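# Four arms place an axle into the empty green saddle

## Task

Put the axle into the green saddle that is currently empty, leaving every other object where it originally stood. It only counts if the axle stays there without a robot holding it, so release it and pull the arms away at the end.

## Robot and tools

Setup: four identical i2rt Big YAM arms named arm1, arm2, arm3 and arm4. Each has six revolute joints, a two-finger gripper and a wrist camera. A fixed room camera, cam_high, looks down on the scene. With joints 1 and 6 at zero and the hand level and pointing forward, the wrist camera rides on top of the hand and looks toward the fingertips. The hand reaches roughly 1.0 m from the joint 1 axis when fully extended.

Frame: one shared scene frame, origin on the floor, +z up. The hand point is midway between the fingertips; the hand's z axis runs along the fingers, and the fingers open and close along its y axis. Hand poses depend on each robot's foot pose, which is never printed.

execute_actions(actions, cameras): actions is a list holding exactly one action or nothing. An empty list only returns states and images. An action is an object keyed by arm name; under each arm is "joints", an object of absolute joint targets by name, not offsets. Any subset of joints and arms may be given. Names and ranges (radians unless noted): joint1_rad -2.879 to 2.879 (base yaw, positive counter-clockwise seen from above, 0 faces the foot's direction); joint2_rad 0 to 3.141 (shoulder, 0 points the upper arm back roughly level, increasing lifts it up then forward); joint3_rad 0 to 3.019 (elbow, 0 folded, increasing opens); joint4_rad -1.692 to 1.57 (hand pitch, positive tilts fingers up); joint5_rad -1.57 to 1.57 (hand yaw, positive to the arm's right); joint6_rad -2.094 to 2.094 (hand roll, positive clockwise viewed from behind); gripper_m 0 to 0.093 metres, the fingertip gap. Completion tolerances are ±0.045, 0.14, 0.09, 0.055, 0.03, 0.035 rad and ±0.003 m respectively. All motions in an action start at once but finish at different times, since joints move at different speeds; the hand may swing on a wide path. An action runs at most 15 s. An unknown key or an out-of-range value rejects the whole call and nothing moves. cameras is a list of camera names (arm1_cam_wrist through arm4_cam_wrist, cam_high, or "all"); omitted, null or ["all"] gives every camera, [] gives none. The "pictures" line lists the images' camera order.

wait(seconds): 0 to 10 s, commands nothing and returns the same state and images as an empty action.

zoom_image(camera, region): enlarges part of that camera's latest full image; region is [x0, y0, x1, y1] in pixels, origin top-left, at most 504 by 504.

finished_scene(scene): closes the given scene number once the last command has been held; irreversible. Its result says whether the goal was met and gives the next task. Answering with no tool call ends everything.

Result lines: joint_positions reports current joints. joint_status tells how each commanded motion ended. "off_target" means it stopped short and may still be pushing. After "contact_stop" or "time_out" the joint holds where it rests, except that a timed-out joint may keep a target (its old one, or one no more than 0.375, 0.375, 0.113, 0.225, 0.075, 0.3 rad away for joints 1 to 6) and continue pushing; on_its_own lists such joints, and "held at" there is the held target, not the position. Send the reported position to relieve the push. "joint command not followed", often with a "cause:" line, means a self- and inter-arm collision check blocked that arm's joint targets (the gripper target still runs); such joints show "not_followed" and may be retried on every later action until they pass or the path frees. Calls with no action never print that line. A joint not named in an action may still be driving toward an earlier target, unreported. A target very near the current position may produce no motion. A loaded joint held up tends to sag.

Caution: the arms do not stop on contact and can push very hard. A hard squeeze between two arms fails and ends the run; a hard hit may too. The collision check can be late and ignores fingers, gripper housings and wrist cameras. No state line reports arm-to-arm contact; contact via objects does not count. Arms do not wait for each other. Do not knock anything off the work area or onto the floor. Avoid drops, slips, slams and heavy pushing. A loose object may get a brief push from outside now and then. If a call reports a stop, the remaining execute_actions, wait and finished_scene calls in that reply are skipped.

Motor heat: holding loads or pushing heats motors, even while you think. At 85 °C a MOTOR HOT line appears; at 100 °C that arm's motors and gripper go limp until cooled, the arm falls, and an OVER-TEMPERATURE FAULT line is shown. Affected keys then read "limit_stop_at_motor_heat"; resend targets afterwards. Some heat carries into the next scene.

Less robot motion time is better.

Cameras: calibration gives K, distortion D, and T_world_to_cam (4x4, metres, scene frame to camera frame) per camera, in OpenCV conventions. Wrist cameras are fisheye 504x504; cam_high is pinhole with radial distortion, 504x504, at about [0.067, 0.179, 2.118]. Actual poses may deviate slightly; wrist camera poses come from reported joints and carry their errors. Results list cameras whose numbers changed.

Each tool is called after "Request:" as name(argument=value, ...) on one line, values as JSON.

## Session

Request:
execute_actions(actions=[])

Scene clock: 0.00 s.
arm1.joint_positions: joint1_rad=+0.809 joint2_rad=+0.442 joint3_rad=+1.465 joint4_rad=-1.391 joint5_rad=+0.028 joint6_rad=-0.137 gripper_m=+0.094
arm1.joint_status: not commanded
arm1.hand: x=-0.5473 y=+0.2490 z=+1.3597 quat_wxyz=(-0.504, -0.266, -0.780, +0.257) (m; scene frame)
arm2.joint_positions: joint1_rad=+0.650 joint2_rad=+0.539 joint3_rad=+1.379 joint4_rad=-1.407 joint5_rad=+0.290 joint6_rad=+0.203 gripper_m=+0.094
arm2.joint_status: not commanded
arm2.hand: x=-0.7124 y=-0.1694 z=+1.3432 quat_wxyz=(-0.287, +0.695, -0.524, -0.400) (m; scene frame)
arm3.joint_positions: joint1_rad=+0.686 joint2_rad=+0.552 joint3_rad=+1.357 joint4_rad=-1.360 joint5_rad=+0.073 joint6_rad=-0.438 gripper_m=+0.094
arm3.joint_status: not commanded
arm3.hand: x=+0.7466 y=+0.1746 z=+1.3615 quat_wxyz=(-0.361, -0.235, -0.840, +0.332) (m; scene frame)
arm4.joint_positions: joint1_rad=+0.612 joint2_rad=+0.488 joint3_rad=+1.429 joint4_rad=-1.399 joint5_rad=-0.014 joint6_rad=+0.181 gripper_m=+0.095
arm4.joint_status: not commanded
arm4.hand: x=+0.5494 y=-0.2201 z=+1.3392 quat_wxyz=(-0.189, +0.717, -0.449, -0.499) (m; scene frame)
pictures: arm1_cam_wrist, arm2_cam_wrist, arm3_cam_wrist, arm4_cam_wrist, cam_high
camera_calibration (this result's frames):
arm1_cam_wrist: T_world_to_cam=[[-0.675978, -0.723549, 0.139751, -0.381955], [-0.670513, 0.525225, -0.523976, 0.217517], [0.305721, -0.447901, -0.84019, 1.54388], [0, 0, 0, 1]] pos_world=[-0.584343, 0.300897, 1.4645]
arm2_cam_wrist: T_world_to_cam=[[0.957795, 0.28614, -0.0274238, 0.768812], [0.255271, -0.89055, -0.376508, 0.539573], [-0.132156, 0.353617, -0.926008, 1.33037], [0, 0, 0, 1]] pos_world=[-0.698285, -0.209912, 1.45617]
arm3_cam_wrist: T_world_to_cam=[[-0.620444, -0.681076, 0.388824, 0.0522413], [-0.784244, 0.540959, -0.303851, 0.911044], [-0.00339219, -0.493456, -0.869764, 1.40165], [0, 0, 0, 1]] pos_world=[0.751648, 0.234393, 1.47561]
arm4_cam_wrist: T_world_to_cam=[[0.834104, 0.523294, -0.174454, -0.108928], [0.403822, -0.794734, -0.453129, 0.215232], [-0.375764, 0.307509, -0.874208, 1.56972], [0, 0, 0, 1]] pos_world=[0.593787, -0.25465, 1.45079]
Images, in order (width x height): arm1_cam_wrist 504x504, arm2_cam_wrist 504x504, arm3_cam_wrist 504x504, arm4_cam_wrist 504x504, cam_high 504x504.

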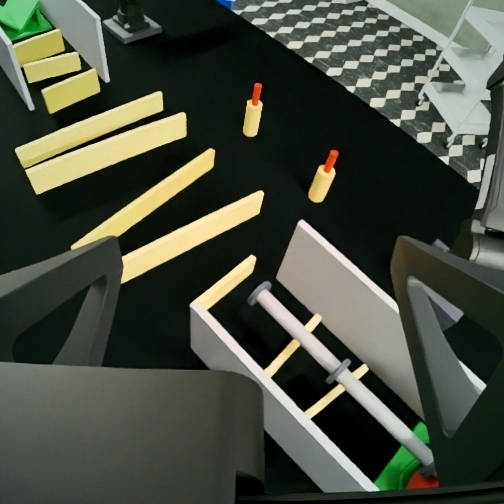

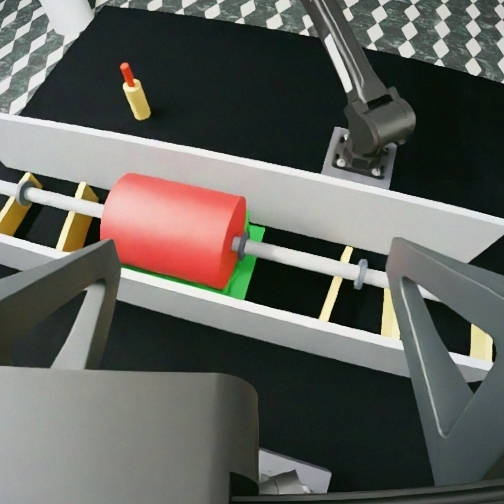

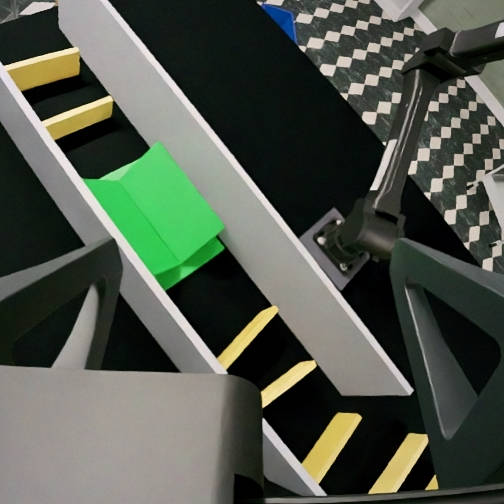

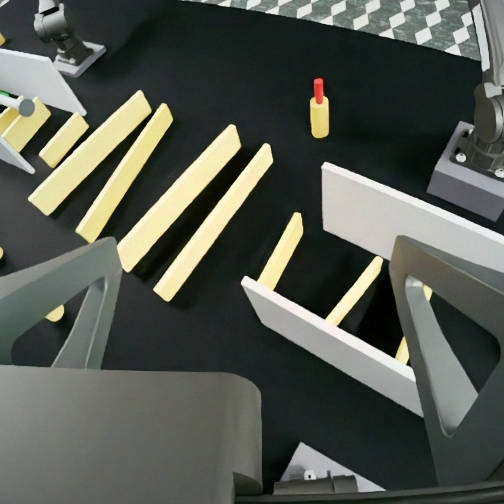

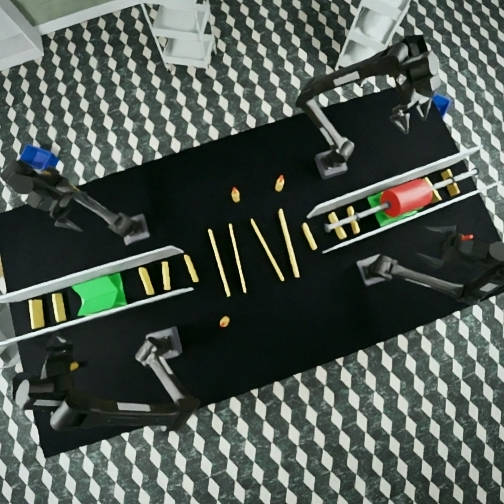

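Request:
execute_actions(actions=[{"arm1":{"joints":{"joint1_rad":-0.9,"joint4_rad":-1.57,"joint5_rad":0,"joint6_rad":0.68,"joint3_rad":1.7,"joint2_rad":0.8}},"arm2":{"joints":{"joint1_rad":0.33,"joint2_rad":0.75,"joint3_rad":1.07,"joint4_rad":-1.36,"joint5_rad":0,"joint6_rad":1.92}},"arm3":{"joints":{"joint1_rad":-0.3,"joint2_rad":0.4,"joint3_rad":1.2,"joint4_rad":-1.6,"joint5_rad":0,"joint6_rad":-1.93}},"arm4":{"joints":{"joint1_rad":0.99,"joint4_rad":-1.68,"joint5_rad":0,"joint6_rad":-0.57}}}], cameras=[])

Request:
execute_actions(actions=[{"arm1":{"joints":{"joint3_rad":1.99,"joint2_rad":1.925}},"arm2":{"joints":{"joint2_rad":1.26}}}], cameras=["arm1_cam_wrist","arm2_cam_wrist"])

Scene clock: 2.83 s.
arm1.joint_positions: joint1_rad=-0.894 joint2_rad=+0.806 joint3_rad=+1.680 joint4_rad=-1.557 joint5_rad=+0.001 joint6_rad=+0.665 gripper_m=+0.094
arm1.joint_status: all done
arm1.hand: x=-0.8343 y=+0.1977 z=+1.3558 quat_wxyz=(-0.264, -0.904, -0.001, +0.337) (m; scene frame)
arm2.joint_positions: joint1_rad=+0.341 joint2_rad=+0.749 joint3_rad=+1.048 joint4_rad=-1.370 joint5_rad=+0.004 joint6_rad=+1.908 gripper_m=+0.094
arm2.joint_status: all done
arm2.hand: x=-0.7279 y=-0.0908 z=+1.1389 quat_wxyz=(+0.080, -0.003, -0.969, -0.234) (m; scene frame)
arm3.joint_positions: joint1_rad=-0.294 joint2_rad=+0.393 joint3_rad=+1.209 joint4_rad=-1.587 joint5_rad=+0.003 joint6_rad=-1.917 gripper_m=+0.094
arm3.joint_status: all done
arm3.hand: x=+0.5876 y=+0.2224 z=+1.2720 quat_wxyz=(+0.128, -0.003, -0.922, +0.366) (m; scene frame)
arm4.joint_positions: joint1_rad=+0.985 joint2_rad=+0.488 joint3_rad=+1.429 joint4_rad=-1.669 joint5_rad=-0.002 joint6_rad=-0.558 gripper_m=+0.095
arm4.joint_status: all done
arm4.hand: x=+0.5396 y=-0.2831 z=+1.2843 quat_wxyz=(-0.219, +0.910, -0.005, -0.353) (m; scene frame)
pictures: none
No camera images: the call's "cameras" was empty. Leave "cameras" out to get every camera's image.

Scene clock: 4.47 s.
arm1.joint_positions: joint1_rad=-0.894 joint2_rad=+1.944 joint3_rad=+1.959 joint4_rad=-1.563 joint5_rad=+0.001 joint6_rad=+0.665 gripper_m=+0.094
arm1.joint_status: all done
arm1.hand: x=-1.1207 y=-0.0280 z=+0.9837 quat_wxyz=(-0.005, -1.000, -0.001, +0.007) (m; scene frame)
arm2.joint_positions: joint1_rad=+0.341 joint2_rad=+1.264 joint3_rad=+1.048 joint4_rad=-1.368 joint5_rad=+0.004 joint6_rad=+1.909 gripper_m=+0.094
arm2.joint_status: all done
arm2.hand: x=-0.7504 y=-0.0261 z=+0.9884 quat_wxyz=(-0.004, -0.003, -1.000, +0.006) (m; scene frame)
arm3.joint_positions: joint1_rad=-0.294 joint2_rad=+0.393 joint3_rad=+1.209 joint4_rad=-1.587 joint5_rad=+0.003 joint6_rad=-1.917 gripper_m=+0.094
arm3.joint_status: not commanded
arm3.hand: x=+0.5876 y=+0.2224 z=+1.2720 quat_wxyz=(+0.128, -0.003, -0.922, +0.366) (m; scene frame)
arm4.joint_positions: joint1_rad=+0.985 joint2_rad=+0.488 joint3_rad=+1.429 joint4_rad=-1.669 joint5_rad=-0.002 joint6_rad=-0.558 gripper_m=+0.095
arm4.joint_status: not commanded
arm4.hand: x=+0.5396 y=-0.2831 z=+1.2843 quat_wxyz=(-0.219, +0.910, -0.005, -0.353) (m; scene frame)
pictures: arm1_cam_wrist, arm2_cam_wrist
camera_calibration (this result's frames):
arm1_cam_wrist: T_world_to_cam=[[-0.00780251, 0.999959, -0.00456786, 0.0215805], [0.809101, 0.00899746, 0.587601, 0.331818], [0.587618, 0.000888907, -0.809138, 1.57718], [0, 0, 0, 1]] pos_world=[-1.19509, -0.0259672, 1.08128]
arm2_cam_wrist: T_world_to_cam=[[-0.0121892, -0.999901, 0.00708835, -0.0411379], [-0.804351, 0.0140162, 0.593989, -1.18741], [-0.59403, 0.00153873, -0.804442, 0.470167], [0, 0, 0, 1]] pos_world=[-0.676301, -0.0252144, 1.08382]
Images, in order (width x height): arm1_cam_wrist 504x504, arm2_cam_wrist 504x504.

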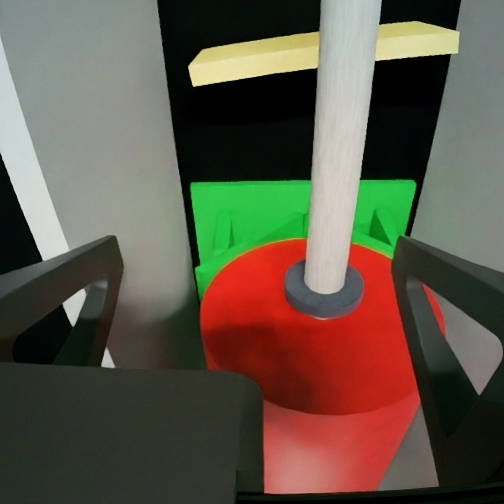

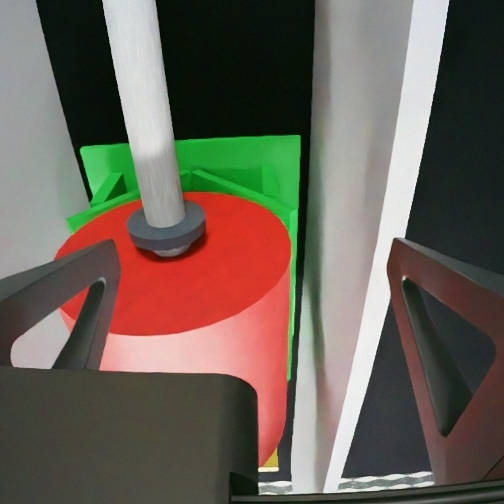

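Request:
execute_actions(actions=[{"arm1":{"joints":{"joint1_rad":-0.945,"joint2_rad":1.812,"joint3_rad":1.742,"joint4_rad":-1.472,"joint6_rad":0.58,"gripper_m":0.08}},"arm2":{"joints":{"joint1_rad":0.228,"joint2_rad":1.4,"joint3_rad":1.165,"joint4_rad":-1.29,"joint6_rad":1.77,"gripper_m":0.08}}}], cameras=["arm1_cam_wrist","arm2_cam_wrist"])

Request:
execute_actions(actions=[{"arm1":{"joints":{"joint2_rad":1.88,"joint3_rad":1.55,"joint4_rad":-1.218}},"arm2":{"joints":{"joint2_rad":1.535,"joint3_rad":0.958,"joint4_rad":-0.97}}}], cameras=["arm1_cam_wrist","arm2_cam_wrist"])

Scene clock: 6.10 s.
arm1.joint_positions: joint1_rad=-0.950 joint2_rad=+1.809 joint3_rad=+1.736 joint4_rad=-1.486 joint5_rad=+0.001 joint6_rad=+0.596 gripper_m=+0.080
arm1.joint_status: all done
arm1.hand: x=-1.1007 y=+0.0280 z=+0.9748 quat_wxyz=(-0.002, -1.000, -0.008, +0.004) (m; scene frame)
arm2.joint_positions: joint1_rad=+0.231 joint2_rad=+1.400 joint3_rad=+1.124 joint4_rad=-1.297 joint5_rad=+0.002 joint6_rad=+1.782 gripper_m=+0.080
arm2.joint_status: all done
arm2.hand: x=-0.7254 y=+0.0322 z=+0.9693 quat_wxyz=(-0.001, +0.006, -1.000, +0.001) (m; scene frame)
arm3.joint_positions: joint1_rad=-0.294 joint2_rad=+0.393 joint3_rad=+1.209 joint4_rad=-1.587 joint5_rad=+0.003 joint6_rad=-1.917 gripper_m=+0.094
arm3.joint_status: not commanded
arm3.hand: x=+0.5876 y=+0.2224 z=+1.2720 quat_wxyz=(+0.128, -0.003, -0.922, +0.366) (m; scene frame)
arm4.joint_positions: joint1_rad=+0.985 joint2_rad=+0.488 joint3_rad=+1.429 joint4_rad=-1.669 joint5_rad=-0.002 joint6_rad=-0.558 gripper_m=+0.095
arm4.joint_status: not commanded
arm4.hand: x=+0.5396 y=-0.2831 z=+1.2843 quat_wxyz=(-0.219, +0.910, -0.005, -0.353) (m; scene frame)
pictures: arm1_cam_wrist, arm2_cam_wrist
camera_calibration (this result's frames):
arm1_cam_wrist: T_world_to_cam=[[-0.0203758, 0.99979, 0.00196847, -0.0545573], [0.804811, 0.0152339, 0.593336, 0.30994], [0.593182, 0.013674, -0.804952, 1.55982], [0, 0, 0, 1]] pos_world=[-1.17581, 0.0284953, 1.07179]
arm2_cam_wrist: T_world_to_cam=[[0.00534777, -0.999981, -0.00320752, 0.0403408], [-0.801171, -0.00620399, 0.598403, -1.15812], [-0.598411, -0.000630351, -0.801189, 0.463336], [0, 0, 0, 1]] pos_world=[-0.650805, 0.0334471, 1.06437]
Images, in order (width x height): arm1_cam_wrist 504x504, arm2_cam_wrist 504x504.

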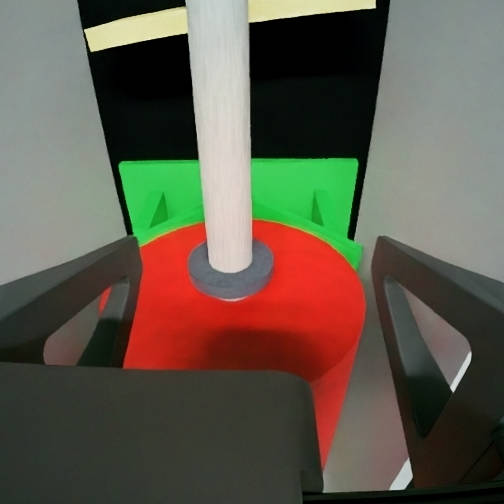

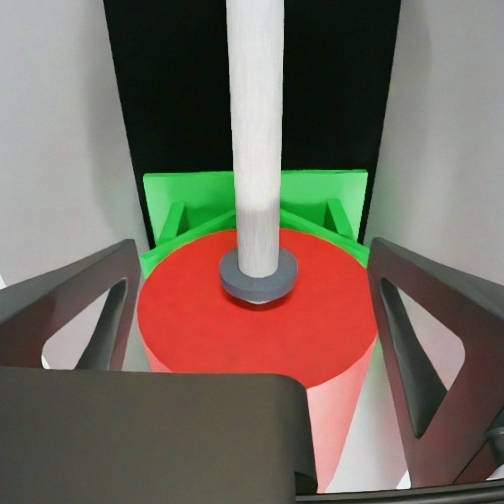

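Scene clock: 7.27 s.
arm1.joint_positions: joint1_rad=-0.950 joint2_rad=+1.882 joint3_rad=+1.536 joint4_rad=-1.231 joint5_rad=+0.001 joint6_rad=+0.595 gripper_m=+0.080
arm1.joint_status: all done
arm1.hand: x=-1.0994 y=+0.0290 z=+0.8602 quat_wxyz=(+0.004, -1.000, -0.008, -0.004) (m; scene frame)
arm2.joint_positions: joint1_rad=+0.231 joint2_rad=+1.547 joint3_rad=+0.942 joint4_rad=-0.982 joint5_rad=+0.002 joint6_rad=+1.781 gripper_m=+0.080
arm2.joint_status: all done
arm2.hand: x=-0.7253 y=+0.0317 z=+0.8516 quat_wxyz=(-0.003, +0.006, -1.000, +0.008) (m; scene frame)
arm3.joint_positions: joint1_rad=-0.294 joint2_rad=+0.393 joint3_rad=+1.209 joint4_rad=-1.587 joint5_rad=+0.003 joint6_rad=-1.917 gripper_m=+0.094
arm3.joint_status: not commanded
arm3.hand: x=+0.5876 y=+0.2224 z=+1.2720 quat_wxyz=(+0.128, -0.003, -0.922, +0.366) (m; scene frame)
arm4.joint_positions: joint1_rad=+0.985 joint2_rad=+0.488 joint3_rad=+1.429 joint4_rad=-1.669 joint5_rad=-0.002 joint6_rad=-0.558 gripper_m=+0.095
arm4.joint_status: not commanded
arm4.hand: x=+0.5396 y=-0.2831 z=+1.2843 quat_wxyz=(-0.219, +0.910, -0.005, -0.353) (m; scene frame)
pictures: arm1_cam_wrist, arm2_cam_wrist
camera_calibration (this result's frames):
arm1_cam_wrist: T_world_to_cam=[[-0.020872, 0.9997, 0.012797, -0.0650696], [0.795247, 0.00884325, 0.606221, 0.355456], [0.605926, 0.0228298, -0.795194, 1.47221], [0, 0, 0, 1]] pos_world=[-1.17609, 0.0282965, 0.956041]
arm2_cam_wrist: T_world_to_cam=[[0.00648942, -0.999919, 0.0109545, 0.0282315], [-0.803071, 0.00131625, 0.595882, -1.0871], [-0.595848, -0.0126642, -0.802997, 0.37278], [0, 0, 0, 1]] pos_world=[-0.651079, 0.034381, 0.946813]
Images, in order (width x height): arm1_cam_wrist 504x504, arm2_cam_wrist 504x504.

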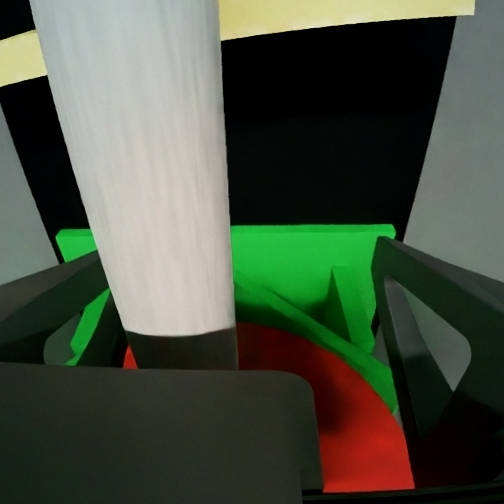

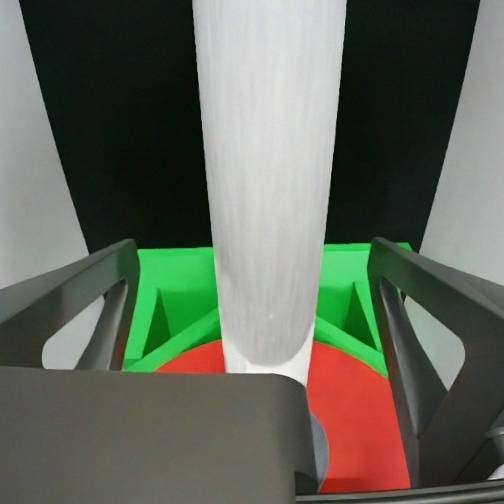

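Request:
execute_actions(actions=[{"arm1":{"joints":{"joint1_rad":-0.905,"joint3_rad":1.58,"joint6_rad":0.65}}}], cameras=["arm1_cam_wrist"])

Request:
execute_actions(actions=[{"arm1":{"joints":{"gripper_m":0}},"arm2":{"joints":{"gripper_m":0}}}], cameras=["arm1_cam_wrist","arm2_cam_wrist"])

Scene clock: 8.27 s.
arm1.joint_positions: joint1_rad=-0.903 joint2_rad=+1.882 joint3_rad=+1.536 joint4_rad=-1.231 joint5_rad=+0.001 joint6_rad=+0.634 gripper_m=+0.080
arm1.joint_status: all done
arm1.hand: x=-1.0838 y=+0.0076 z=+0.8602 quat_wxyz=(+0.004, -1.000, -0.012, -0.004) (m; scene frame)
arm2.joint_positions: joint1_rad=+0.231 joint2_rad=+1.547 joint3_rad=+0.942 joint4_rad=-0.982 joint5_rad=+0.002 joint6_rad=+1.781 gripper_m=+0.080
arm2.joint_status: not commanded
arm2.hand: x=-0.7253 y=+0.0317 z=+0.8516 quat_wxyz=(-0.003, +0.006, -1.000, +0.008) (m; scene frame)
arm3.joint_positions: joint1_rad=-0.294 joint2_rad=+0.393 joint3_rad=+1.209 joint4_rad=-1.587 joint5_rad=+0.003 joint6_rad=-1.917 gripper_m=+0.094
arm3.joint_status: not commanded
arm3.hand: x=+0.5876 y=+0.2224 z=+1.2720 quat_wxyz=(+0.128, -0.003, -0.922, +0.366) (m; scene frame)
arm4.joint_positions: joint1_rad=+0.985 joint2_rad=+0.488 joint3_rad=+1.429 joint4_rad=-1.669 joint5_rad=-0.002 joint6_rad=-0.558 gripper_m=+0.095
arm4.joint_status: not commanded
arm4.hand: x=+0.5396 y=-0.2831 z=+1.2843 quat_wxyz=(-0.219, +0.910, -0.005, -0.353) (m; scene frame)
pictures: arm1_cam_wrist
camera_calibration (this result's frames):
arm1_cam_wrist: T_world_to_cam=[[-0.0296423, 0.999476, 0.0129657, -0.0530462], [0.795234, 0.0157223, 0.606099, 0.343212], [0.605578, 0.0282769, -0.795284, 1.46285], [0, 0, 0, 1]] pos_world=[-1.16038, 0.00625734, 0.956052]
Images, in order (width x height): arm1_cam_wrist 504x504.

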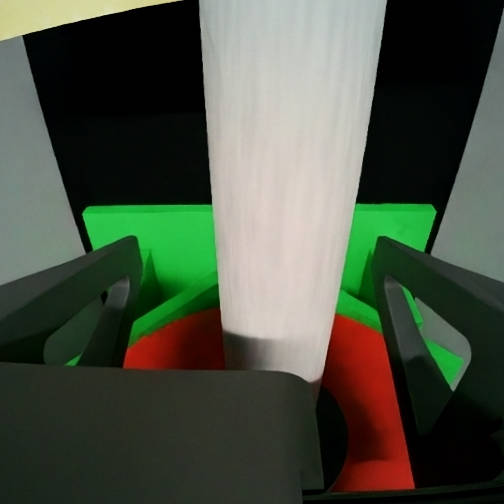

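Scene clock: 8.93 s.
arm1.joint_positions: joint1_rad=-0.908 joint2_rad=+1.882 joint3_rad=+1.536 joint4_rad=-1.237 joint5_rad=+0.008 joint6_rad=+0.630 gripper_m=+0.021
arm1.joint_status: gripper_m off_target (ended at +0.020, target +0.000)
arm1.hand: x=-1.0851 y=+0.0118 z=+0.8603 quat_wxyz=(+0.008, -1.000, -0.011, -0.005) (m; scene frame)
arm2.joint_positions: joint1_rad=+0.231 joint2_rad=+1.545 joint3_rad=+0.939 joint4_rad=-0.988 joint5_rad=-0.004 joint6_rad=+1.770 gripper_m=+0.022
arm2.joint_status: gripper_m off_target (ended at +0.022, target +0.000)
arm2.hand: x=-0.7258 y=+0.0288 z=+0.8513 quat_wxyz=(+0.000, +0.011, -1.000, +0.012) (m; scene frame)
arm3.joint_positions: joint1_rad=-0.294 joint2_rad=+0.393 joint3_rad=+1.209 joint4_rad=-1.587 joint5_rad=+0.003 joint6_rad=-1.917 gripper_m=+0.094
arm3.joint_status: not commanded
arm3.hand: x=+0.5876 y=+0.2224 z=+1.2720 quat_wxyz=(+0.128, -0.003, -0.922, +0.366) (m; scene frame)
arm4.joint_positions: joint1_rad=+0.985 joint2_rad=+0.488 joint3_rad=+1.429 joint4_rad=-1.669 joint5_rad=-0.002 joint6_rad=-0.558 gripper_m=+0.095
arm4.joint_status: not commanded
arm4.hand: x=+0.5396 y=-0.2831 z=+1.2843 quat_wxyz=(-0.219, +0.910, -0.005, -0.353) (m; scene frame)
pictures: arm1_cam_wrist, arm2_cam_wrist
camera_calibration (this result's frames):
arm1_cam_wrist: T_world_to_cam=[[-0.0282268, 0.999357, 0.0220891, -0.0636176], [0.794836, 0.00903882, 0.606756, 0.343282], [0.606167, 0.034684, -0.794581, 1.46353], [0, 0, 0, 1]] pos_world=[-1.16179, 0.00971276, 0.956011]
arm2_cam_wrist: T_world_to_cam=[[0.0167381, -0.999671, 0.0194239, 0.0255245], [-0.800123, -0.00174206, 0.599833, -1.08849], [-0.599602, -0.0255816, -0.799889, 0.36729], [0, 0, 0, 1]] pos_world=[-0.651125, 0.0330157, 0.946207]
Images, in order (width x height): arm1_cam_wrist 504x504, arm2_cam_wrist 504x504.

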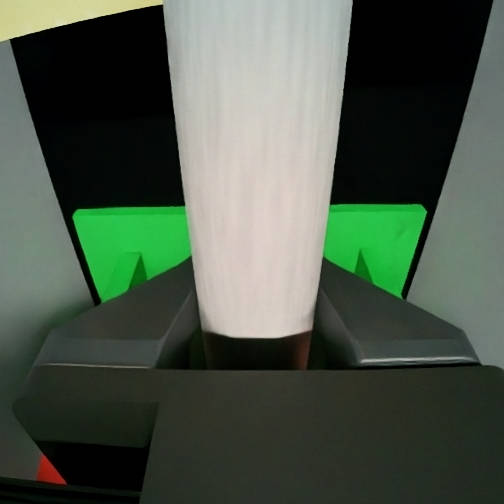

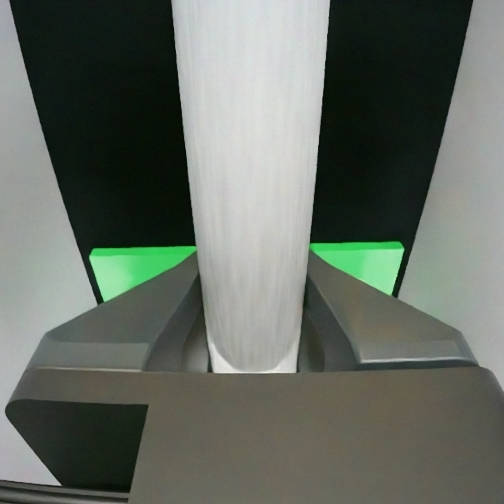

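Request:
execute_actions(actions=[{"arm1":{"joints":{"joint1_rad":-0.915,"joint2_rad":1.80,"joint3_rad":1.70,"joint4_rad":-1.39}},"arm2":{"joints":{"joint2_rad":1.42,"joint3_rad":1.095,"joint4_rad":-1.17}}}], cameras=[])

Request:
execute_actions(actions=[{"arm1":{"joints":{"joint1_rad":-0.924,"joint2_rad":1.752,"joint3_rad":1.815,"joint4_rad":-1.53,"joint6_rad":0.63}},"arm2":{"joints":{"joint1_rad":0.235,"joint2_rad":1.338,"joint3_rad":1.185,"joint4_rad":-1.33,"joint6_rad":1.80}}}], cameras=["arm1_cam_wrist","arm2_cam_wrist"])

Scene clock: 11.10 s.
arm1.joint_positions: joint1_rad=-0.908 joint2_rad=+1.851 joint3_rad=+1.626 joint4_rad=-1.386 joint5_rad=-0.003 joint6_rad=+0.634 gripper_m=+0.021
arm1.joint_status: all done
arm1.hand: x=-1.0808 y=+0.0128 z=+0.9105 quat_wxyz=(+0.012, -1.000, -0.010, -0.019) (m; scene frame)
arm2.joint_positions: joint1_rad=+0.231 joint2_rad=+1.450 joint3_rad=+1.018 joint4_rad=-1.159 joint5_rad=+0.002 joint6_rad=+1.775 gripper_m=+0.022
arm2.joint_status: all done
arm2.hand: x=-0.7241 y=+0.0262 z=+0.9126 quat_wxyz=(-0.003, +0.009, -1.000, +0.010) (m; scene frame)
arm3.joint_positions: joint1_rad=-0.294 joint2_rad=+0.393 joint3_rad=+1.209 joint4_rad=-1.587 joint5_rad=+0.003 joint6_rad=-1.917 gripper_m=+0.094
arm3.joint_status: not commanded
arm3.hand: x=+0.5876 y=+0.2224 z=+1.2720 quat_wxyz=(+0.128, -0.003, -0.922, +0.366) (m; scene frame)
arm4.joint_positions: joint1_rad=+0.985 joint2_rad=+0.488 joint3_rad=+1.429 joint4_rad=-1.669 joint5_rad=-0.002 joint6_rad=-0.558 gripper_m=+0.095
arm4.joint_status: not commanded
arm4.hand: x=+0.5396 y=-0.2831 z=+1.2843 quat_wxyz=(-0.219, +0.910, -0.005, -0.353) (m; scene frame)
pictures: none
No camera images: the call's "cameras" was empty. Leave "cameras" out to get every camera's image.

Scene clock: 12.47 s.
arm1.joint_positions: joint1_rad=-0.912 joint2_rad=+1.803 joint3_rad=+1.739 joint4_rad=-1.525 joint5_rad=-0.003 joint6_rad=+0.648 gripper_m=+0.021
arm1.joint_status: all done
arm1.hand: x=-1.0803 y=+0.0159 z=+0.9793 quat_wxyz=(+0.006, -1.000, -0.001, -0.010) (m; scene frame)
arm2.joint_positions: joint1_rad=+0.232 joint2_rad=+1.366 joint3_rad=+1.113 joint4_rad=-1.320 joint5_rad=-0.007 joint6_rad=+1.797 gripper_m=+0.022
arm2.joint_status: all done
arm2.hand: x=-0.7250 y=+0.0212 z=+0.9776 quat_wxyz=(+0.004, -0.001, -1.000, +0.002) (m; scene frame)
arm3.joint_positions: joint1_rad=-0.294 joint2_rad=+0.393 joint3_rad=+1.209 joint4_rad=-1.587 joint5_rad=+0.003 joint6_rad=-1.917 gripper_m=+0.094
arm3.joint_status: not commanded
arm3.hand: x=+0.5876 y=+0.2224 z=+1.2720 quat_wxyz=(+0.128, -0.003, -0.922, +0.366) (m; scene frame)
arm4.joint_positions: joint1_rad=+0.985 joint2_rad=+0.488 joint3_rad=+1.429 joint4_rad=-1.669 joint5_rad=-0.002 joint6_rad=-0.558 gripper_m=+0.095
arm4.joint_status: not commanded
arm4.hand: x=+0.5396 y=-0.2831 z=+1.2843 quat_wxyz=(-0.219, +0.910, -0.005, -0.353) (m; scene frame)
pictures: arm1_cam_wrist, arm2_cam_wrist
camera_calibration (this result's frames):
arm1_cam_wrist: T_world_to_cam=[[-0.00686612, 0.999832, 0.0169929, -0.0421729], [0.788815, -0.00502877, 0.614611, 0.253218], [0.614593, 0.0176242, -0.788648, 1.55858], [0, 0, 0, 1]] pos_world=[-1.15793, 0.0159703, 1.07426]
arm2_cam_wrist: T_world_to_cam=[[-0.00880029, -0.999961, -0.00104448, 0.0170224], [-0.795589, 0.00636891, 0.605803, -1.16633], [-0.605773, 0.00616222, -0.795614, 0.459271], [0, 0, 0, 1]] pos_world=[-0.649559, 0.0216199, 1.07199]
Images, in order (width x height): arm1_cam_wrist 504x504, arm2_cam_wrist 504x504.

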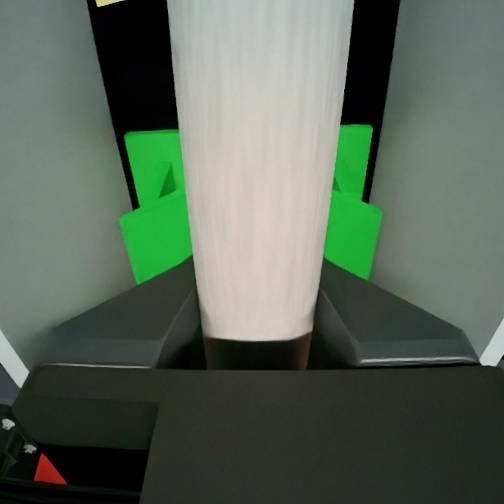

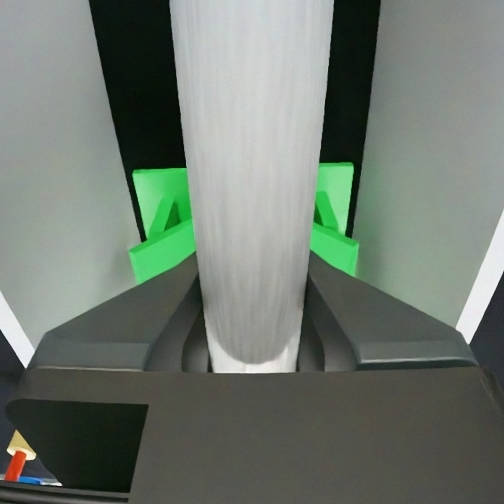

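Request:
execute_actions(actions=[{"arm1":{"joints":{"joint1_rad":-0.762,"joint2_rad":1.53,"joint3_rad":1.485,"joint4_rad":-1.44,"joint6_rad":0.80}},"arm2":{"joints":{"joint1_rad":-0.08,"joint2_rad":1.338,"joint3_rad":1.15,"joint4_rad":-1.315,"joint6_rad":1.485}}}], cameras=[])

Request:
execute_actions(actions=[{"arm1":{"joints":{"joint1_rad":-0.545,"joint2_rad":1.345,"joint3_rad":1.275,"joint4_rad":-1.43,"joint6_rad":1.015}},"arm2":{"joints":{"joint1_rad":-0.378,"joint2_rad":1.412,"joint3_rad":1.248,"joint4_rad":-1.315,"joint6_rad":1.19}}}], cameras=["arm1_cam_wrist","arm2_cam_wrist"])

Scene clock: 13.90 s.
arm1.joint_positions: joint1_rad=-0.755 joint2_rad=+1.582 joint3_rad=+1.444 joint4_rad=-1.456 joint5_rad=+0.006 joint6_rad=+0.782 gripper_m=+0.021
arm1.joint_status: all done
arm1.hand: x=-0.9648 y=+0.0139 z=+0.9764 quat_wxyz=(+0.012, -1.000, -0.012, -0.008) (m; scene frame)
arm2.joint_positions: joint1_rad=-0.075 joint2_rad=+1.364 joint3_rad=+1.113 joint4_rad=-1.326 joint5_rad=+0.000 joint6_rad=+1.467 gripper_m=+0.022
arm2.joint_status: all done
arm2.hand: x=-0.6080 y=+0.0278 z=+0.9783 quat_wxyz=(+0.001, +0.010, -1.000, +0.003) (m; scene frame)
arm3.joint_positions: joint1_rad=-0.294 joint2_rad=+0.393 joint3_rad=+1.209 joint4_rad=-1.587 joint5_rad=+0.003 joint6_rad=-1.917 gripper_m=+0.094
arm3.joint_status: not commanded
arm3.hand: x=+0.5876 y=+0.2224 z=+1.2720 quat_wxyz=(+0.128, -0.003, -0.922, +0.366) (m; scene frame)
arm4.joint_positions: joint1_rad=+0.985 joint2_rad=+0.488 joint3_rad=+1.429 joint4_rad=-1.669 joint5_rad=-0.002 joint6_rad=-0.558 gripper_m=+0.095
arm4.joint_status: not commanded
arm4.hand: x=+0.5396 y=-0.2831 z=+1.2843 quat_wxyz=(-0.219, +0.910, -0.005, -0.353) (m; scene frame)
pictures: none
No camera images: the call's "cameras" was empty. Leave "cameras" out to get every camera's image.

Scene clock: 14.90 s.
arm1.joint_positions: joint1_rad=-0.535 joint2_rad=+1.390 joint3_rad=+1.235 joint4_rad=-1.429 joint5_rad=+0.003 joint6_rad=+1.009 gripper_m=+0.021
arm1.joint_status: all done
arm1.hand: x=-0.8461 y=+0.0125 z=+0.9774 quat_wxyz=(+0.007, -1.000, -0.008, -0.004) (m; scene frame)
arm2.joint_positions: joint1_rad=-0.378 joint2_rad=+1.425 joint3_rad=+1.173 joint4_rad=-1.325 joint5_rad=-0.001 joint6_rad=+1.173 gripper_m=+0.022
arm2.joint_status: all done
arm2.hand: x=-0.4882 y=+0.0227 z=+0.9776 quat_wxyz=(+0.002, +0.006, -1.000, +0.003) (m; scene frame)
arm3.joint_positions: joint1_rad=-0.294 joint2_rad=+0.393 joint3_rad=+1.209 joint4_rad=-1.587 joint5_rad=+0.003 joint6_rad=-1.917 gripper_m=+0.094
arm3.joint_status: not commanded
arm3.hand: x=+0.5876 y=+0.2224 z=+1.2720 quat_wxyz=(+0.128, -0.003, -0.922, +0.366) (m; scene frame)
arm4.joint_positions: joint1_rad=+0.985 joint2_rad=+0.488 joint3_rad=+1.429 joint4_rad=-1.669 joint5_rad=-0.002 joint6_rad=-0.558 gripper_m=+0.095
arm4.joint_status: not commanded
arm4.hand: x=+0.5396 y=-0.2831 z=+1.2843 quat_wxyz=(-0.219, +0.910, -0.005, -0.353) (m; scene frame)
pictures: arm1_cam_wrist, arm2_cam_wrist
camera_calibration (this result's frames):
arm1_cam_wrist: T_world_to_cam=[[-0.0220699, 0.999542, 0.0207098, -0.053614], [0.795669, 0.0050185, 0.605711, 0.0840388], [0.605329, 0.0298461, -0.795416, 1.41191], [0, 0, 0, 1]] pos_world=[-0.922719, 0.0110278, 1.07326]
arm2_cam_wrist: T_world_to_cam=[[0.00609118, -0.999981, 0.00129204, 0.0255724], [-0.797469, -0.00407806, 0.603346, -0.976155], [-0.603329, -0.00470545, -0.797478, 0.605975], [0, 0, 0, 1]] pos_world=[-0.413007, 0.0244425, 1.07218]
Images, in order (width x height): arm1_cam_wrist 504x504, arm2_cam_wrist 504x504.

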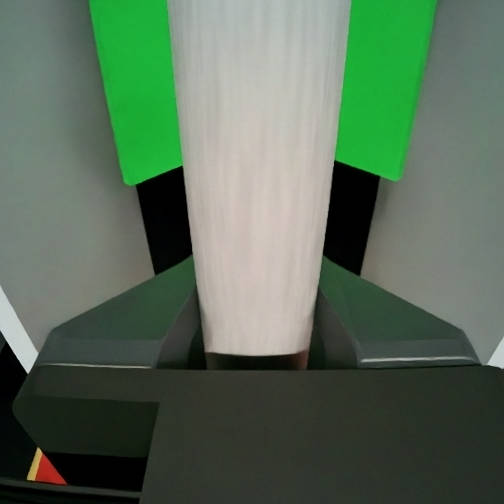

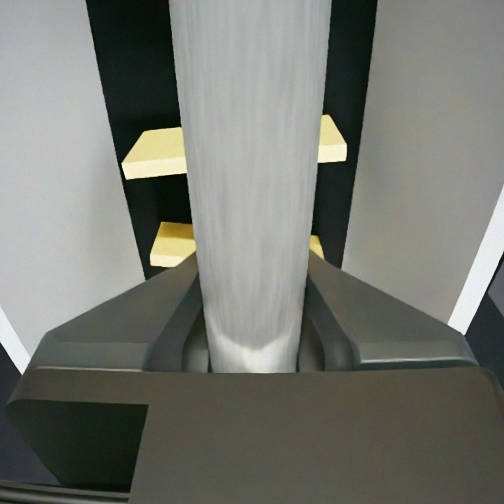

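Request:
execute_actions(actions=[{"arm1":{"joints":{"joint1_rad":-0.258,"joint2_rad":1.205,"joint3_rad":1.16,"joint4_rad":-1.45,"joint6_rad":1.31}},"arm2":{"joints":{"joint1_rad":-0.608,"joint2_rad":1.565,"joint3_rad":1.418,"joint4_rad":-1.325,"joint6_rad":0.955}}}], cameras=[])

Request:
execute_actions(actions=[{"arm1":{"joints":{"joint1_rad":0.103,"joint2_rad":1.178,"joint3_rad":1.135,"joint4_rad":-1.455,"joint6_rad":1.67}},"arm2":{"joints":{"joint1_rad":-0.792,"joint2_rad":1.755,"joint3_rad":1.67,"joint4_rad":-1.385,"joint6_rad":0.77}},"arm4":{"joints":{"joint2_rad":1.2,"joint3_rad":1.8}}}], cameras=["arm1_cam_wrist","cam_high"])

Scene clock: 16.30 s.
arm1.joint_positions: joint1_rad=-0.249 joint2_rad=+1.250 joint3_rad=+1.111 joint4_rad=-1.449 joint5_rad=+0.003 joint6_rad=+1.295 gripper_m=+0.021
arm1.joint_status: all done
arm1.hand: x=-0.7290 y=+0.0202 z=+0.9797 quat_wxyz=(+0.010, -1.000, -0.009, -0.003) (m; scene frame)
arm2.joint_positions: joint1_rad=-0.610 joint2_rad=+1.579 joint3_rad=+1.346 joint4_rad=-1.332 joint5_rad=-0.007 joint6_rad=+0.940 gripper_m=+0.022
arm2.joint_status: all done
arm2.hand: x=-0.3704 y=+0.0300 z=+0.9782 quat_wxyz=(+0.002, +0.006, -1.000, -0.004) (m; scene frame)
arm3.joint_positions: joint1_rad=-0.294 joint2_rad=+0.393 joint3_rad=+1.209 joint4_rad=-1.587 joint5_rad=+0.003 joint6_rad=-1.917 gripper_m=+0.094
arm3.joint_status: not commanded
arm3.hand: x=+0.5876 y=+0.2224 z=+1.2720 quat_wxyz=(+0.128, -0.003, -0.922, +0.366) (m; scene frame)
arm4.joint_positions: joint1_rad=+0.985 joint2_rad=+0.488 joint3_rad=+1.429 joint4_rad=-1.669 joint5_rad=-0.002 joint6_rad=-0.558 gripper_m=+0.095
arm4.joint_status: not commanded
arm4.hand: x=+0.5396 y=-0.2831 z=+1.2843 quat_wxyz=(-0.219, +0.910, -0.005, -0.353) (m; scene frame)
pictures: none
No camera images: the call's "cameras" was empty. Leave "cameras" out to get every camera's image.

Scene clock: 17.97 s.
arm1.joint_positions: joint1_rad=+0.100 joint2_rad=+1.226 joint3_rad=+1.092 joint4_rad=-1.450 joint5_rad=-0.005 joint6_rad=+1.649 gripper_m=+0.021
arm1.joint_status: all done
arm1.hand: x=-0.6105 y=+0.0178 z=+0.9806 quat_wxyz=(+0.008, -1.000, -0.006, -0.004) (m; scene frame)
arm2.joint_positions: joint1_rad=-0.794 joint2_rad=+1.769 joint3_rad=+1.592 joint4_rad=-1.394 joint5_rad=-0.004 joint6_rad=+0.759 gripper_m=+0.022
arm2.joint_status: all done
arm2.hand: x=-0.2524 y=+0.0249 z=+0.9792 quat_wxyz=(+0.001, +0.005, -1.000, -0.001) (m; scene frame)
arm3.joint_positions: joint1_rad=-0.294 joint2_rad=+0.393 joint3_rad=+1.209 joint4_rad=-1.587 joint5_rad=+0.003 joint6_rad=-1.917 gripper_m=+0.094
arm3.joint_status: not commanded
arm3.hand: x=+0.5876 y=+0.2224 z=+1.2720 quat_wxyz=(+0.128, -0.003, -0.922, +0.366) (m; scene frame)
arm4.joint_positions: joint1_rad=+0.985 joint2_rad=+1.194 joint3_rad=+1.782 joint4_rad=-1.676 joint5_rad=-0.002 joint6_rad=-0.559 gripper_m=+0.095
arm4.joint_status: all done
arm4.hand: x=+0.3289 y=-0.1485 z=+1.2764 quat_wxyz=(-0.129, +0.969, -0.005, -0.210) (m; scene frame)
pictures: arm1_cam_wrist, cam_high
camera_calibration (this result's frames):
arm1_cam_wrist: T_world_to_cam=[[-0.0166753, 0.999635, 0.0212596, -0.0509998], [0.796331, 0.000420107, 0.604861, -0.104128], [0.604631, 0.0270159, -0.796047, 1.27191], [0, 0, 0, 1]] pos_world=[-0.686967, 0.0166632, 1.07657]
Images, in order (width x height): arm1_cam_wrist 504x504, cam_high 504x504.

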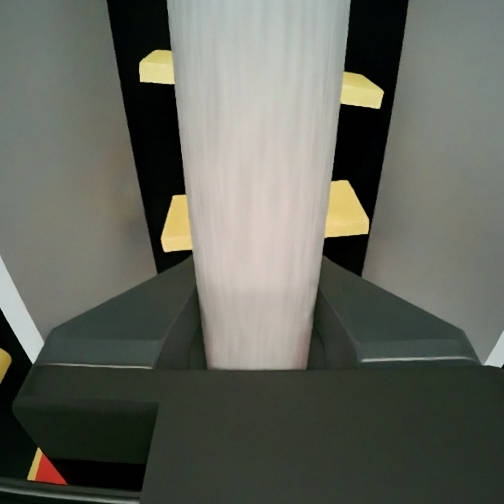

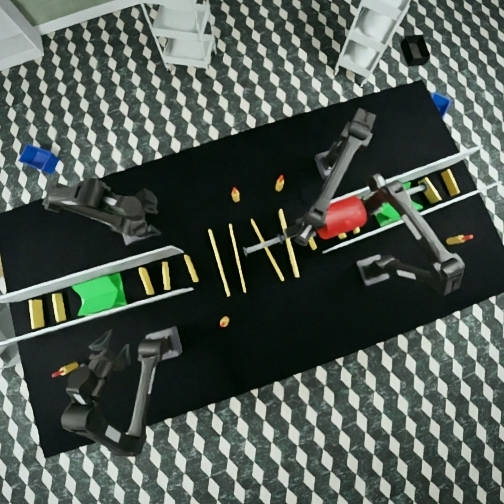

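Request:
execute_actions(actions=[{"arm1":{"joints":{"joint1_rad":0.445,"joint2_rad":1.265,"joint3_rad":1.25,"joint4_rad":-1.44,"joint6_rad":2.0}},"arm2":{"joints":{"joint1_rad":-0.93,"joint2_rad":1.995,"joint3_rad":2.035,"joint4_rad":-1.512,"joint6_rad":0.63}},"arm4":{"joints":{"joint1_rad":0.908,"joint2_rad":1.7,"joint3_rad":2.24,"joint4_rad":-1.69,"joint6_rad":-0.655}}}], cameras=[])

Request:
execute_actions(actions=[{"arm4":{"joints":{"joint2_rad":1.975}}}], cameras=["arm4_cam_wrist","cam_high"])

Scene clock: 20.70 s.
arm1.joint_positions: joint1_rad=+0.435 joint2_rad=+1.303 joint3_rad=+1.159 joint4_rad=-1.441 joint5_rad=-0.010 joint6_rad=+1.997 gripper_m=+0.021
arm1.joint_status: joint3_rad time_out (moved +0.068 of +0.158); the others done
arm1.on_its_own: joint3_rad reads +1.159 and still pushes toward +1.250 since a time_out
arm1.hand: x=-0.4905 y=+0.0203 z=+0.9813 quat_wxyz=(+0.009, -1.000, +0.001, -0.003) (m; scene frame)
arm2.joint_positions: joint1_rad=-0.931 joint2_rad=+2.016 joint3_rad=+1.956 joint4_rad=-1.506 joint5_rad=-0.003 joint6_rad=+0.636 gripper_m=+0.022
arm2.joint_status: all done
arm2.hand: x=-0.1326 y=+0.0210 z=+0.9777 quat_wxyz=(+0.000, -0.002, -1.000, -0.002) (m; scene frame)
arm3.joint_positions: joint1_rad=-0.294 joint2_rad=+0.393 joint3_rad=+1.209 joint4_rad=-1.587 joint5_rad=+0.003 joint6_rad=-1.917 gripper_m=+0.094
arm3.joint_status: not commanded
arm3.hand: x=+0.5876 y=+0.2224 z=+1.2720 quat_wxyz=(+0.128, -0.003, -0.922, +0.366) (m; scene frame)
arm4.joint_positions: joint1_rad=+0.907 joint2_rad=+1.706 joint3_rad=+2.195 joint4_rad=-1.678 joint5_rad=-0.002 joint6_rad=-0.643 gripper_m=+0.095
arm4.joint_status: all done
joint sent to its limit — the command would take arm4.joint4_rad past its lower limit, so that joint was sent only as far as its limit.
arm4.hand: x=+0.1924 y=-0.0086 z=+1.2250 quat_wxyz=(-0.115, +0.980, -0.002, -0.159) (m; scene frame)
pictures: none
No camera images: the call's "cameras" was empty. Leave "cameras" out to get every camera's image.

not run: a stop came earlier in this reply.

Request:
execute_actions(actions=[{"arm4":{"joints":{"joint2_rad":1.975}},"arm1":{"joints":{"joint3_rad":1.235}}}], cameras=["arm4_cam_wrist","cam_high"])

Scene clock: 22.27 s.
arm1.joint_positions: joint1_rad=+0.435 joint2_rad=+1.303 joint3_rad=+1.159 joint4_rad=-1.441 joint5_rad=-0.010 joint6_rad=+1.997 gripper_m=+0.021
arm1.joint_status: all done
arm1.hand: x=-0.4905 y=+0.0203 z=+0.9813 quat_wxyz=(+0.009, -1.000, +0.001, -0.003) (m; scene frame)
arm2.joint_positions: joint1_rad=-0.931 joint2_rad=+2.016 joint3_rad=+1.956 joint4_rad=-1.506 joint5_rad=-0.003 joint6_rad=+0.636 gripper_m=+0.022
arm2.joint_status: not commanded
arm2.hand: x=-0.1326 y=+0.0210 z=+0.9777 quat_wxyz=(+0.000, -0.002, -1.000, -0.002) (m; scene frame)
arm3.joint_positions: joint1_rad=-0.294 joint2_rad=+0.393 joint3_rad=+1.209 joint4_rad=-1.587 joint5_rad=+0.003 joint6_rad=-1.917 gripper_m=+0.094
arm3.joint_status: not commanded
arm3.hand: x=+0.5876 y=+0.2224 z=+1.2720 quat_wxyz=(+0.128, -0.003, -0.922, +0.366) (m; scene frame)
arm4.joint_positions: joint1_rad=+0.907 joint2_rad=+1.976 joint3_rad=+2.220 joint4_rad=-1.678 joint5_rad=-0.002 joint6_rad=-0.643 gripper_m=+0.095
arm4.joint_status: all done
arm4.hand: x=+0.1354 y=+0.0334 z=+1.0786 quat_wxyz=(-0.042, +0.997, -0.002, -0.062) (m; scene frame)
pictures: arm4_cam_wrist, cam_high
camera_calibration (this result's frames):
arm4_cam_wrist: T_world_to_cam=[[0.00815347, 0.99608, 0.0880844, -0.128875], [0.87113, -0.0503264, 0.488467, -0.637931], [0.490985, 0.0727503, -0.868125, 0.992278], [0, 0, 0, 1]] pos_world=[0.0695772, 0.0240764, 1.18438]
Images, in order (width x height): arm4_cam_wrist 504x504, cam_high 504x504.

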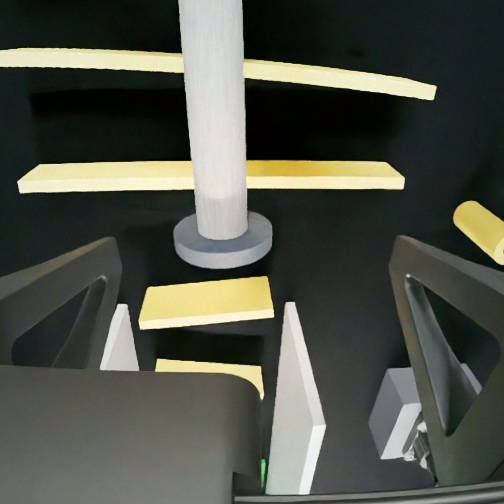

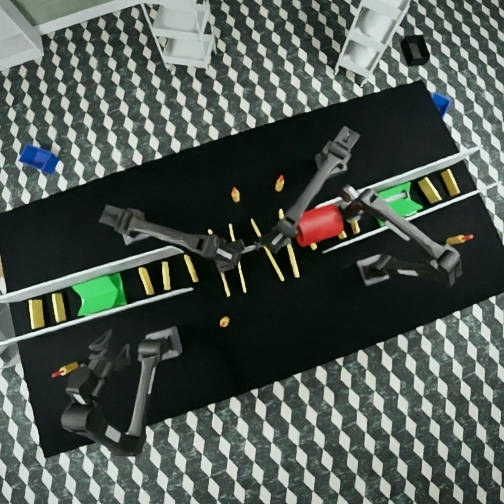

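Request:
execute_actions(actions=[{"arm4":{"joints":{"joint1_rad":0.942,"joint2_rad":2.075,"joint3_rad":2.125,"joint4_rad":-1.603,"joint6_rad":-0.605}}}], cameras=["arm4_cam_wrist"])

Scene clock: 23.57 s.
arm1.joint_positions: joint1_rad=+0.435 joint2_rad=+1.303 joint3_rad=+1.159 joint4_rad=-1.441 joint5_rad=-0.010 joint6_rad=+1.997 gripper_m=+0.021
arm1.joint_status: not commanded
arm1.hand: x=-0.4905 y=+0.0203 z=+0.9813 quat_wxyz=(+0.009, -1.000, +0.001, -0.003) (m; scene frame)
arm2.joint_positions: joint1_rad=-0.931 joint2_rad=+2.016 joint3_rad=+1.956 joint4_rad=-1.506 joint5_rad=-0.003 joint6_rad=+0.636 gripper_m=+0.022
arm2.joint_status: not commanded
arm2.hand: x=-0.1326 y=+0.0210 z=+0.9777 quat_wxyz=(+0.000, -0.002, -1.000, -0.002) (m; scene frame)
arm3.joint_positions: joint1_rad=-0.294 joint2_rad=+0.393 joint3_rad=+1.209 joint4_rad=-1.587 joint5_rad=+0.003 joint6_rad=-1.917 gripper_m=+0.094
arm3.joint_status: not commanded
arm3.hand: x=+0.5876 y=+0.2224 z=+1.2720 quat_wxyz=(+0.128, -0.003, -0.922, +0.366) (m; scene frame)
arm4.joint_positions: joint1_rad=+0.944 joint2_rad=+2.088 joint3_rad=+2.115 joint4_rad=-1.614 joint5_rad=-0.002 joint6_rad=-0.617 gripper_m=+0.095
arm4.joint_status: all done
arm4.hand: x=+0.1134 y=+0.0194 z=+0.9691 quat_wxyz=(+0.004, +1.000, +0.004, -0.001) (m; scene frame)
pictures: arm4_cam_wrist
camera_calibration (this result's frames):
arm4_cam_wrist: T_world_to_cam=[[-0.00853198, 0.999958, -0.00325665, -0.0147366], [0.804577, 0.00879875, 0.593783, -0.66161], [0.593787, 0.00244592, -0.804619, 0.837251], [0, 0, 0, 1]] pos_world=[0.0350421, 0.0185095, 1.06647]
Images, in order (width x height): arm4_cam_wrist 504x504.

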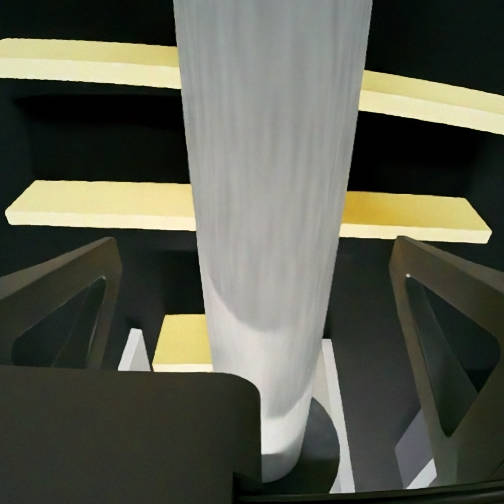

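Request:
execute_actions(actions=[{"arm4":{"joints":{"joint2_rad":2.052}}}], cameras=[])

Request:
execute_actions(actions=[{"arm4":{"joints":{"gripper_m":0}}}], cameras=["arm4_cam_wrist"])

Scene clock: 24.50 s.
arm1.joint_positions: joint1_rad=+0.435 joint2_rad=+1.303 joint3_rad=+1.159 joint4_rad=-1.441 joint5_rad=-0.010 joint6_rad=+1.997 gripper_m=+0.021
arm1.joint_status: not commanded
arm1.hand: x=-0.4905 y=+0.0203 z=+0.9813 quat_wxyz=(+0.009, -1.000, +0.001, -0.003) (m; scene frame)
arm2.joint_positions: joint1_rad=-0.931 joint2_rad=+2.016 joint3_rad=+1.956 joint4_rad=-1.506 joint5_rad=-0.003 joint6_rad=+0.636 gripper_m=+0.022
arm2.joint_status: not commanded
arm2.hand: x=-0.1326 y=+0.0210 z=+0.9777 quat_wxyz=(+0.000, -0.002, -1.000, -0.002) (m; scene frame)
arm3.joint_positions: joint1_rad=-0.294 joint2_rad=+0.393 joint3_rad=+1.209 joint4_rad=-1.587 joint5_rad=+0.003 joint6_rad=-1.917 gripper_m=+0.094
arm3.joint_status: not commanded
arm3.hand: x=+0.5876 y=+0.2224 z=+1.2720 quat_wxyz=(+0.128, -0.003, -0.922, +0.366) (m; scene frame)
arm4.joint_positions: joint1_rad=+0.944 joint2_rad=+2.063 joint3_rad=+2.115 joint4_rad=-1.614 joint5_rad=-0.002 joint6_rad=-0.617 gripper_m=+0.095
arm4.joint_status: all done
arm4.hand: x=+0.1150 y=+0.0183 z=+0.9845 quat_wxyz=(-0.004, +1.000, +0.003, -0.011) (m; scene frame)
pictures: none
No camera images: the call's "cameras" was empty. Leave "cameras" out to get every camera's image.

Scene clock: 25.23 s.
arm1.joint_positions: joint1_rad=+0.435 joint2_rad=+1.303 joint3_rad=+1.159 joint4_rad=-1.441 joint5_rad=-0.010 joint6_rad=+2.000 gripper_m=+0.021
arm1.joint_status: not commanded
arm1.hand: x=-0.4905 y=+0.0203 z=+0.9813 quat_wxyz=(+0.009, -1.000, +0.002, -0.003) (m; scene frame)
arm2.joint_positions: joint1_rad=-0.932 joint2_rad=+2.016 joint3_rad=+1.956 joint4_rad=-1.509 joint5_rad=+0.000 joint6_rad=+0.637 gripper_m=+0.022
arm2.joint_status: not commanded
arm2.hand: x=-0.1326 y=+0.0197 z=+0.9777 quat_wxyz=(+0.000, -0.003, -1.000, +0.000) (m; scene frame)
arm3.joint_positions: joint1_rad=-0.294 joint2_rad=+0.393 joint3_rad=+1.209 joint4_rad=-1.587 joint5_rad=+0.003 joint6_rad=-1.917 gripper_m=+0.094
arm3.joint_status: not commanded
arm3.hand: x=+0.5876 y=+0.2224 z=+1.2720 quat_wxyz=(+0.128, -0.003, -0.922, +0.366) (m; scene frame)
arm4.joint_positions: joint1_rad=+0.943 joint2_rad=+2.063 joint3_rad=+2.115 joint4_rad=-1.611 joint5_rad=+0.001 joint6_rad=-0.613 gripper_m=+0.023
arm4.joint_status: gripper_m off_target (ended at +0.023, target +0.000)
arm4.hand: x=+0.1150 y=+0.0199 z=+0.9846 quat_wxyz=(-0.006, +1.000, +0.001, -0.012) (m; scene frame)
pictures: arm4_cam_wrist
camera_calibration (this result's frames):
arm4_cam_wrist: T_world_to_cam=[[-0.00326003, 0.99987, 0.0157993, -0.0345857], [0.816976, -0.00644789, 0.576636, -0.656366], [0.576663, 0.0147875, -0.816849, 0.862447], [0, 0, 0, 1]] pos_world=[0.0387821, 0.0175956, 1.08352]
Images, in order (width x height): arm4_cam_wrist 504x504.

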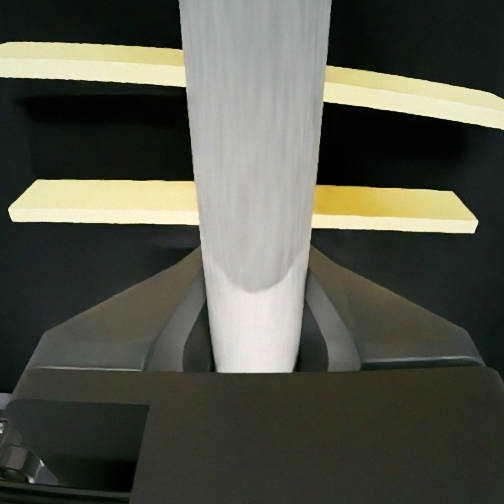

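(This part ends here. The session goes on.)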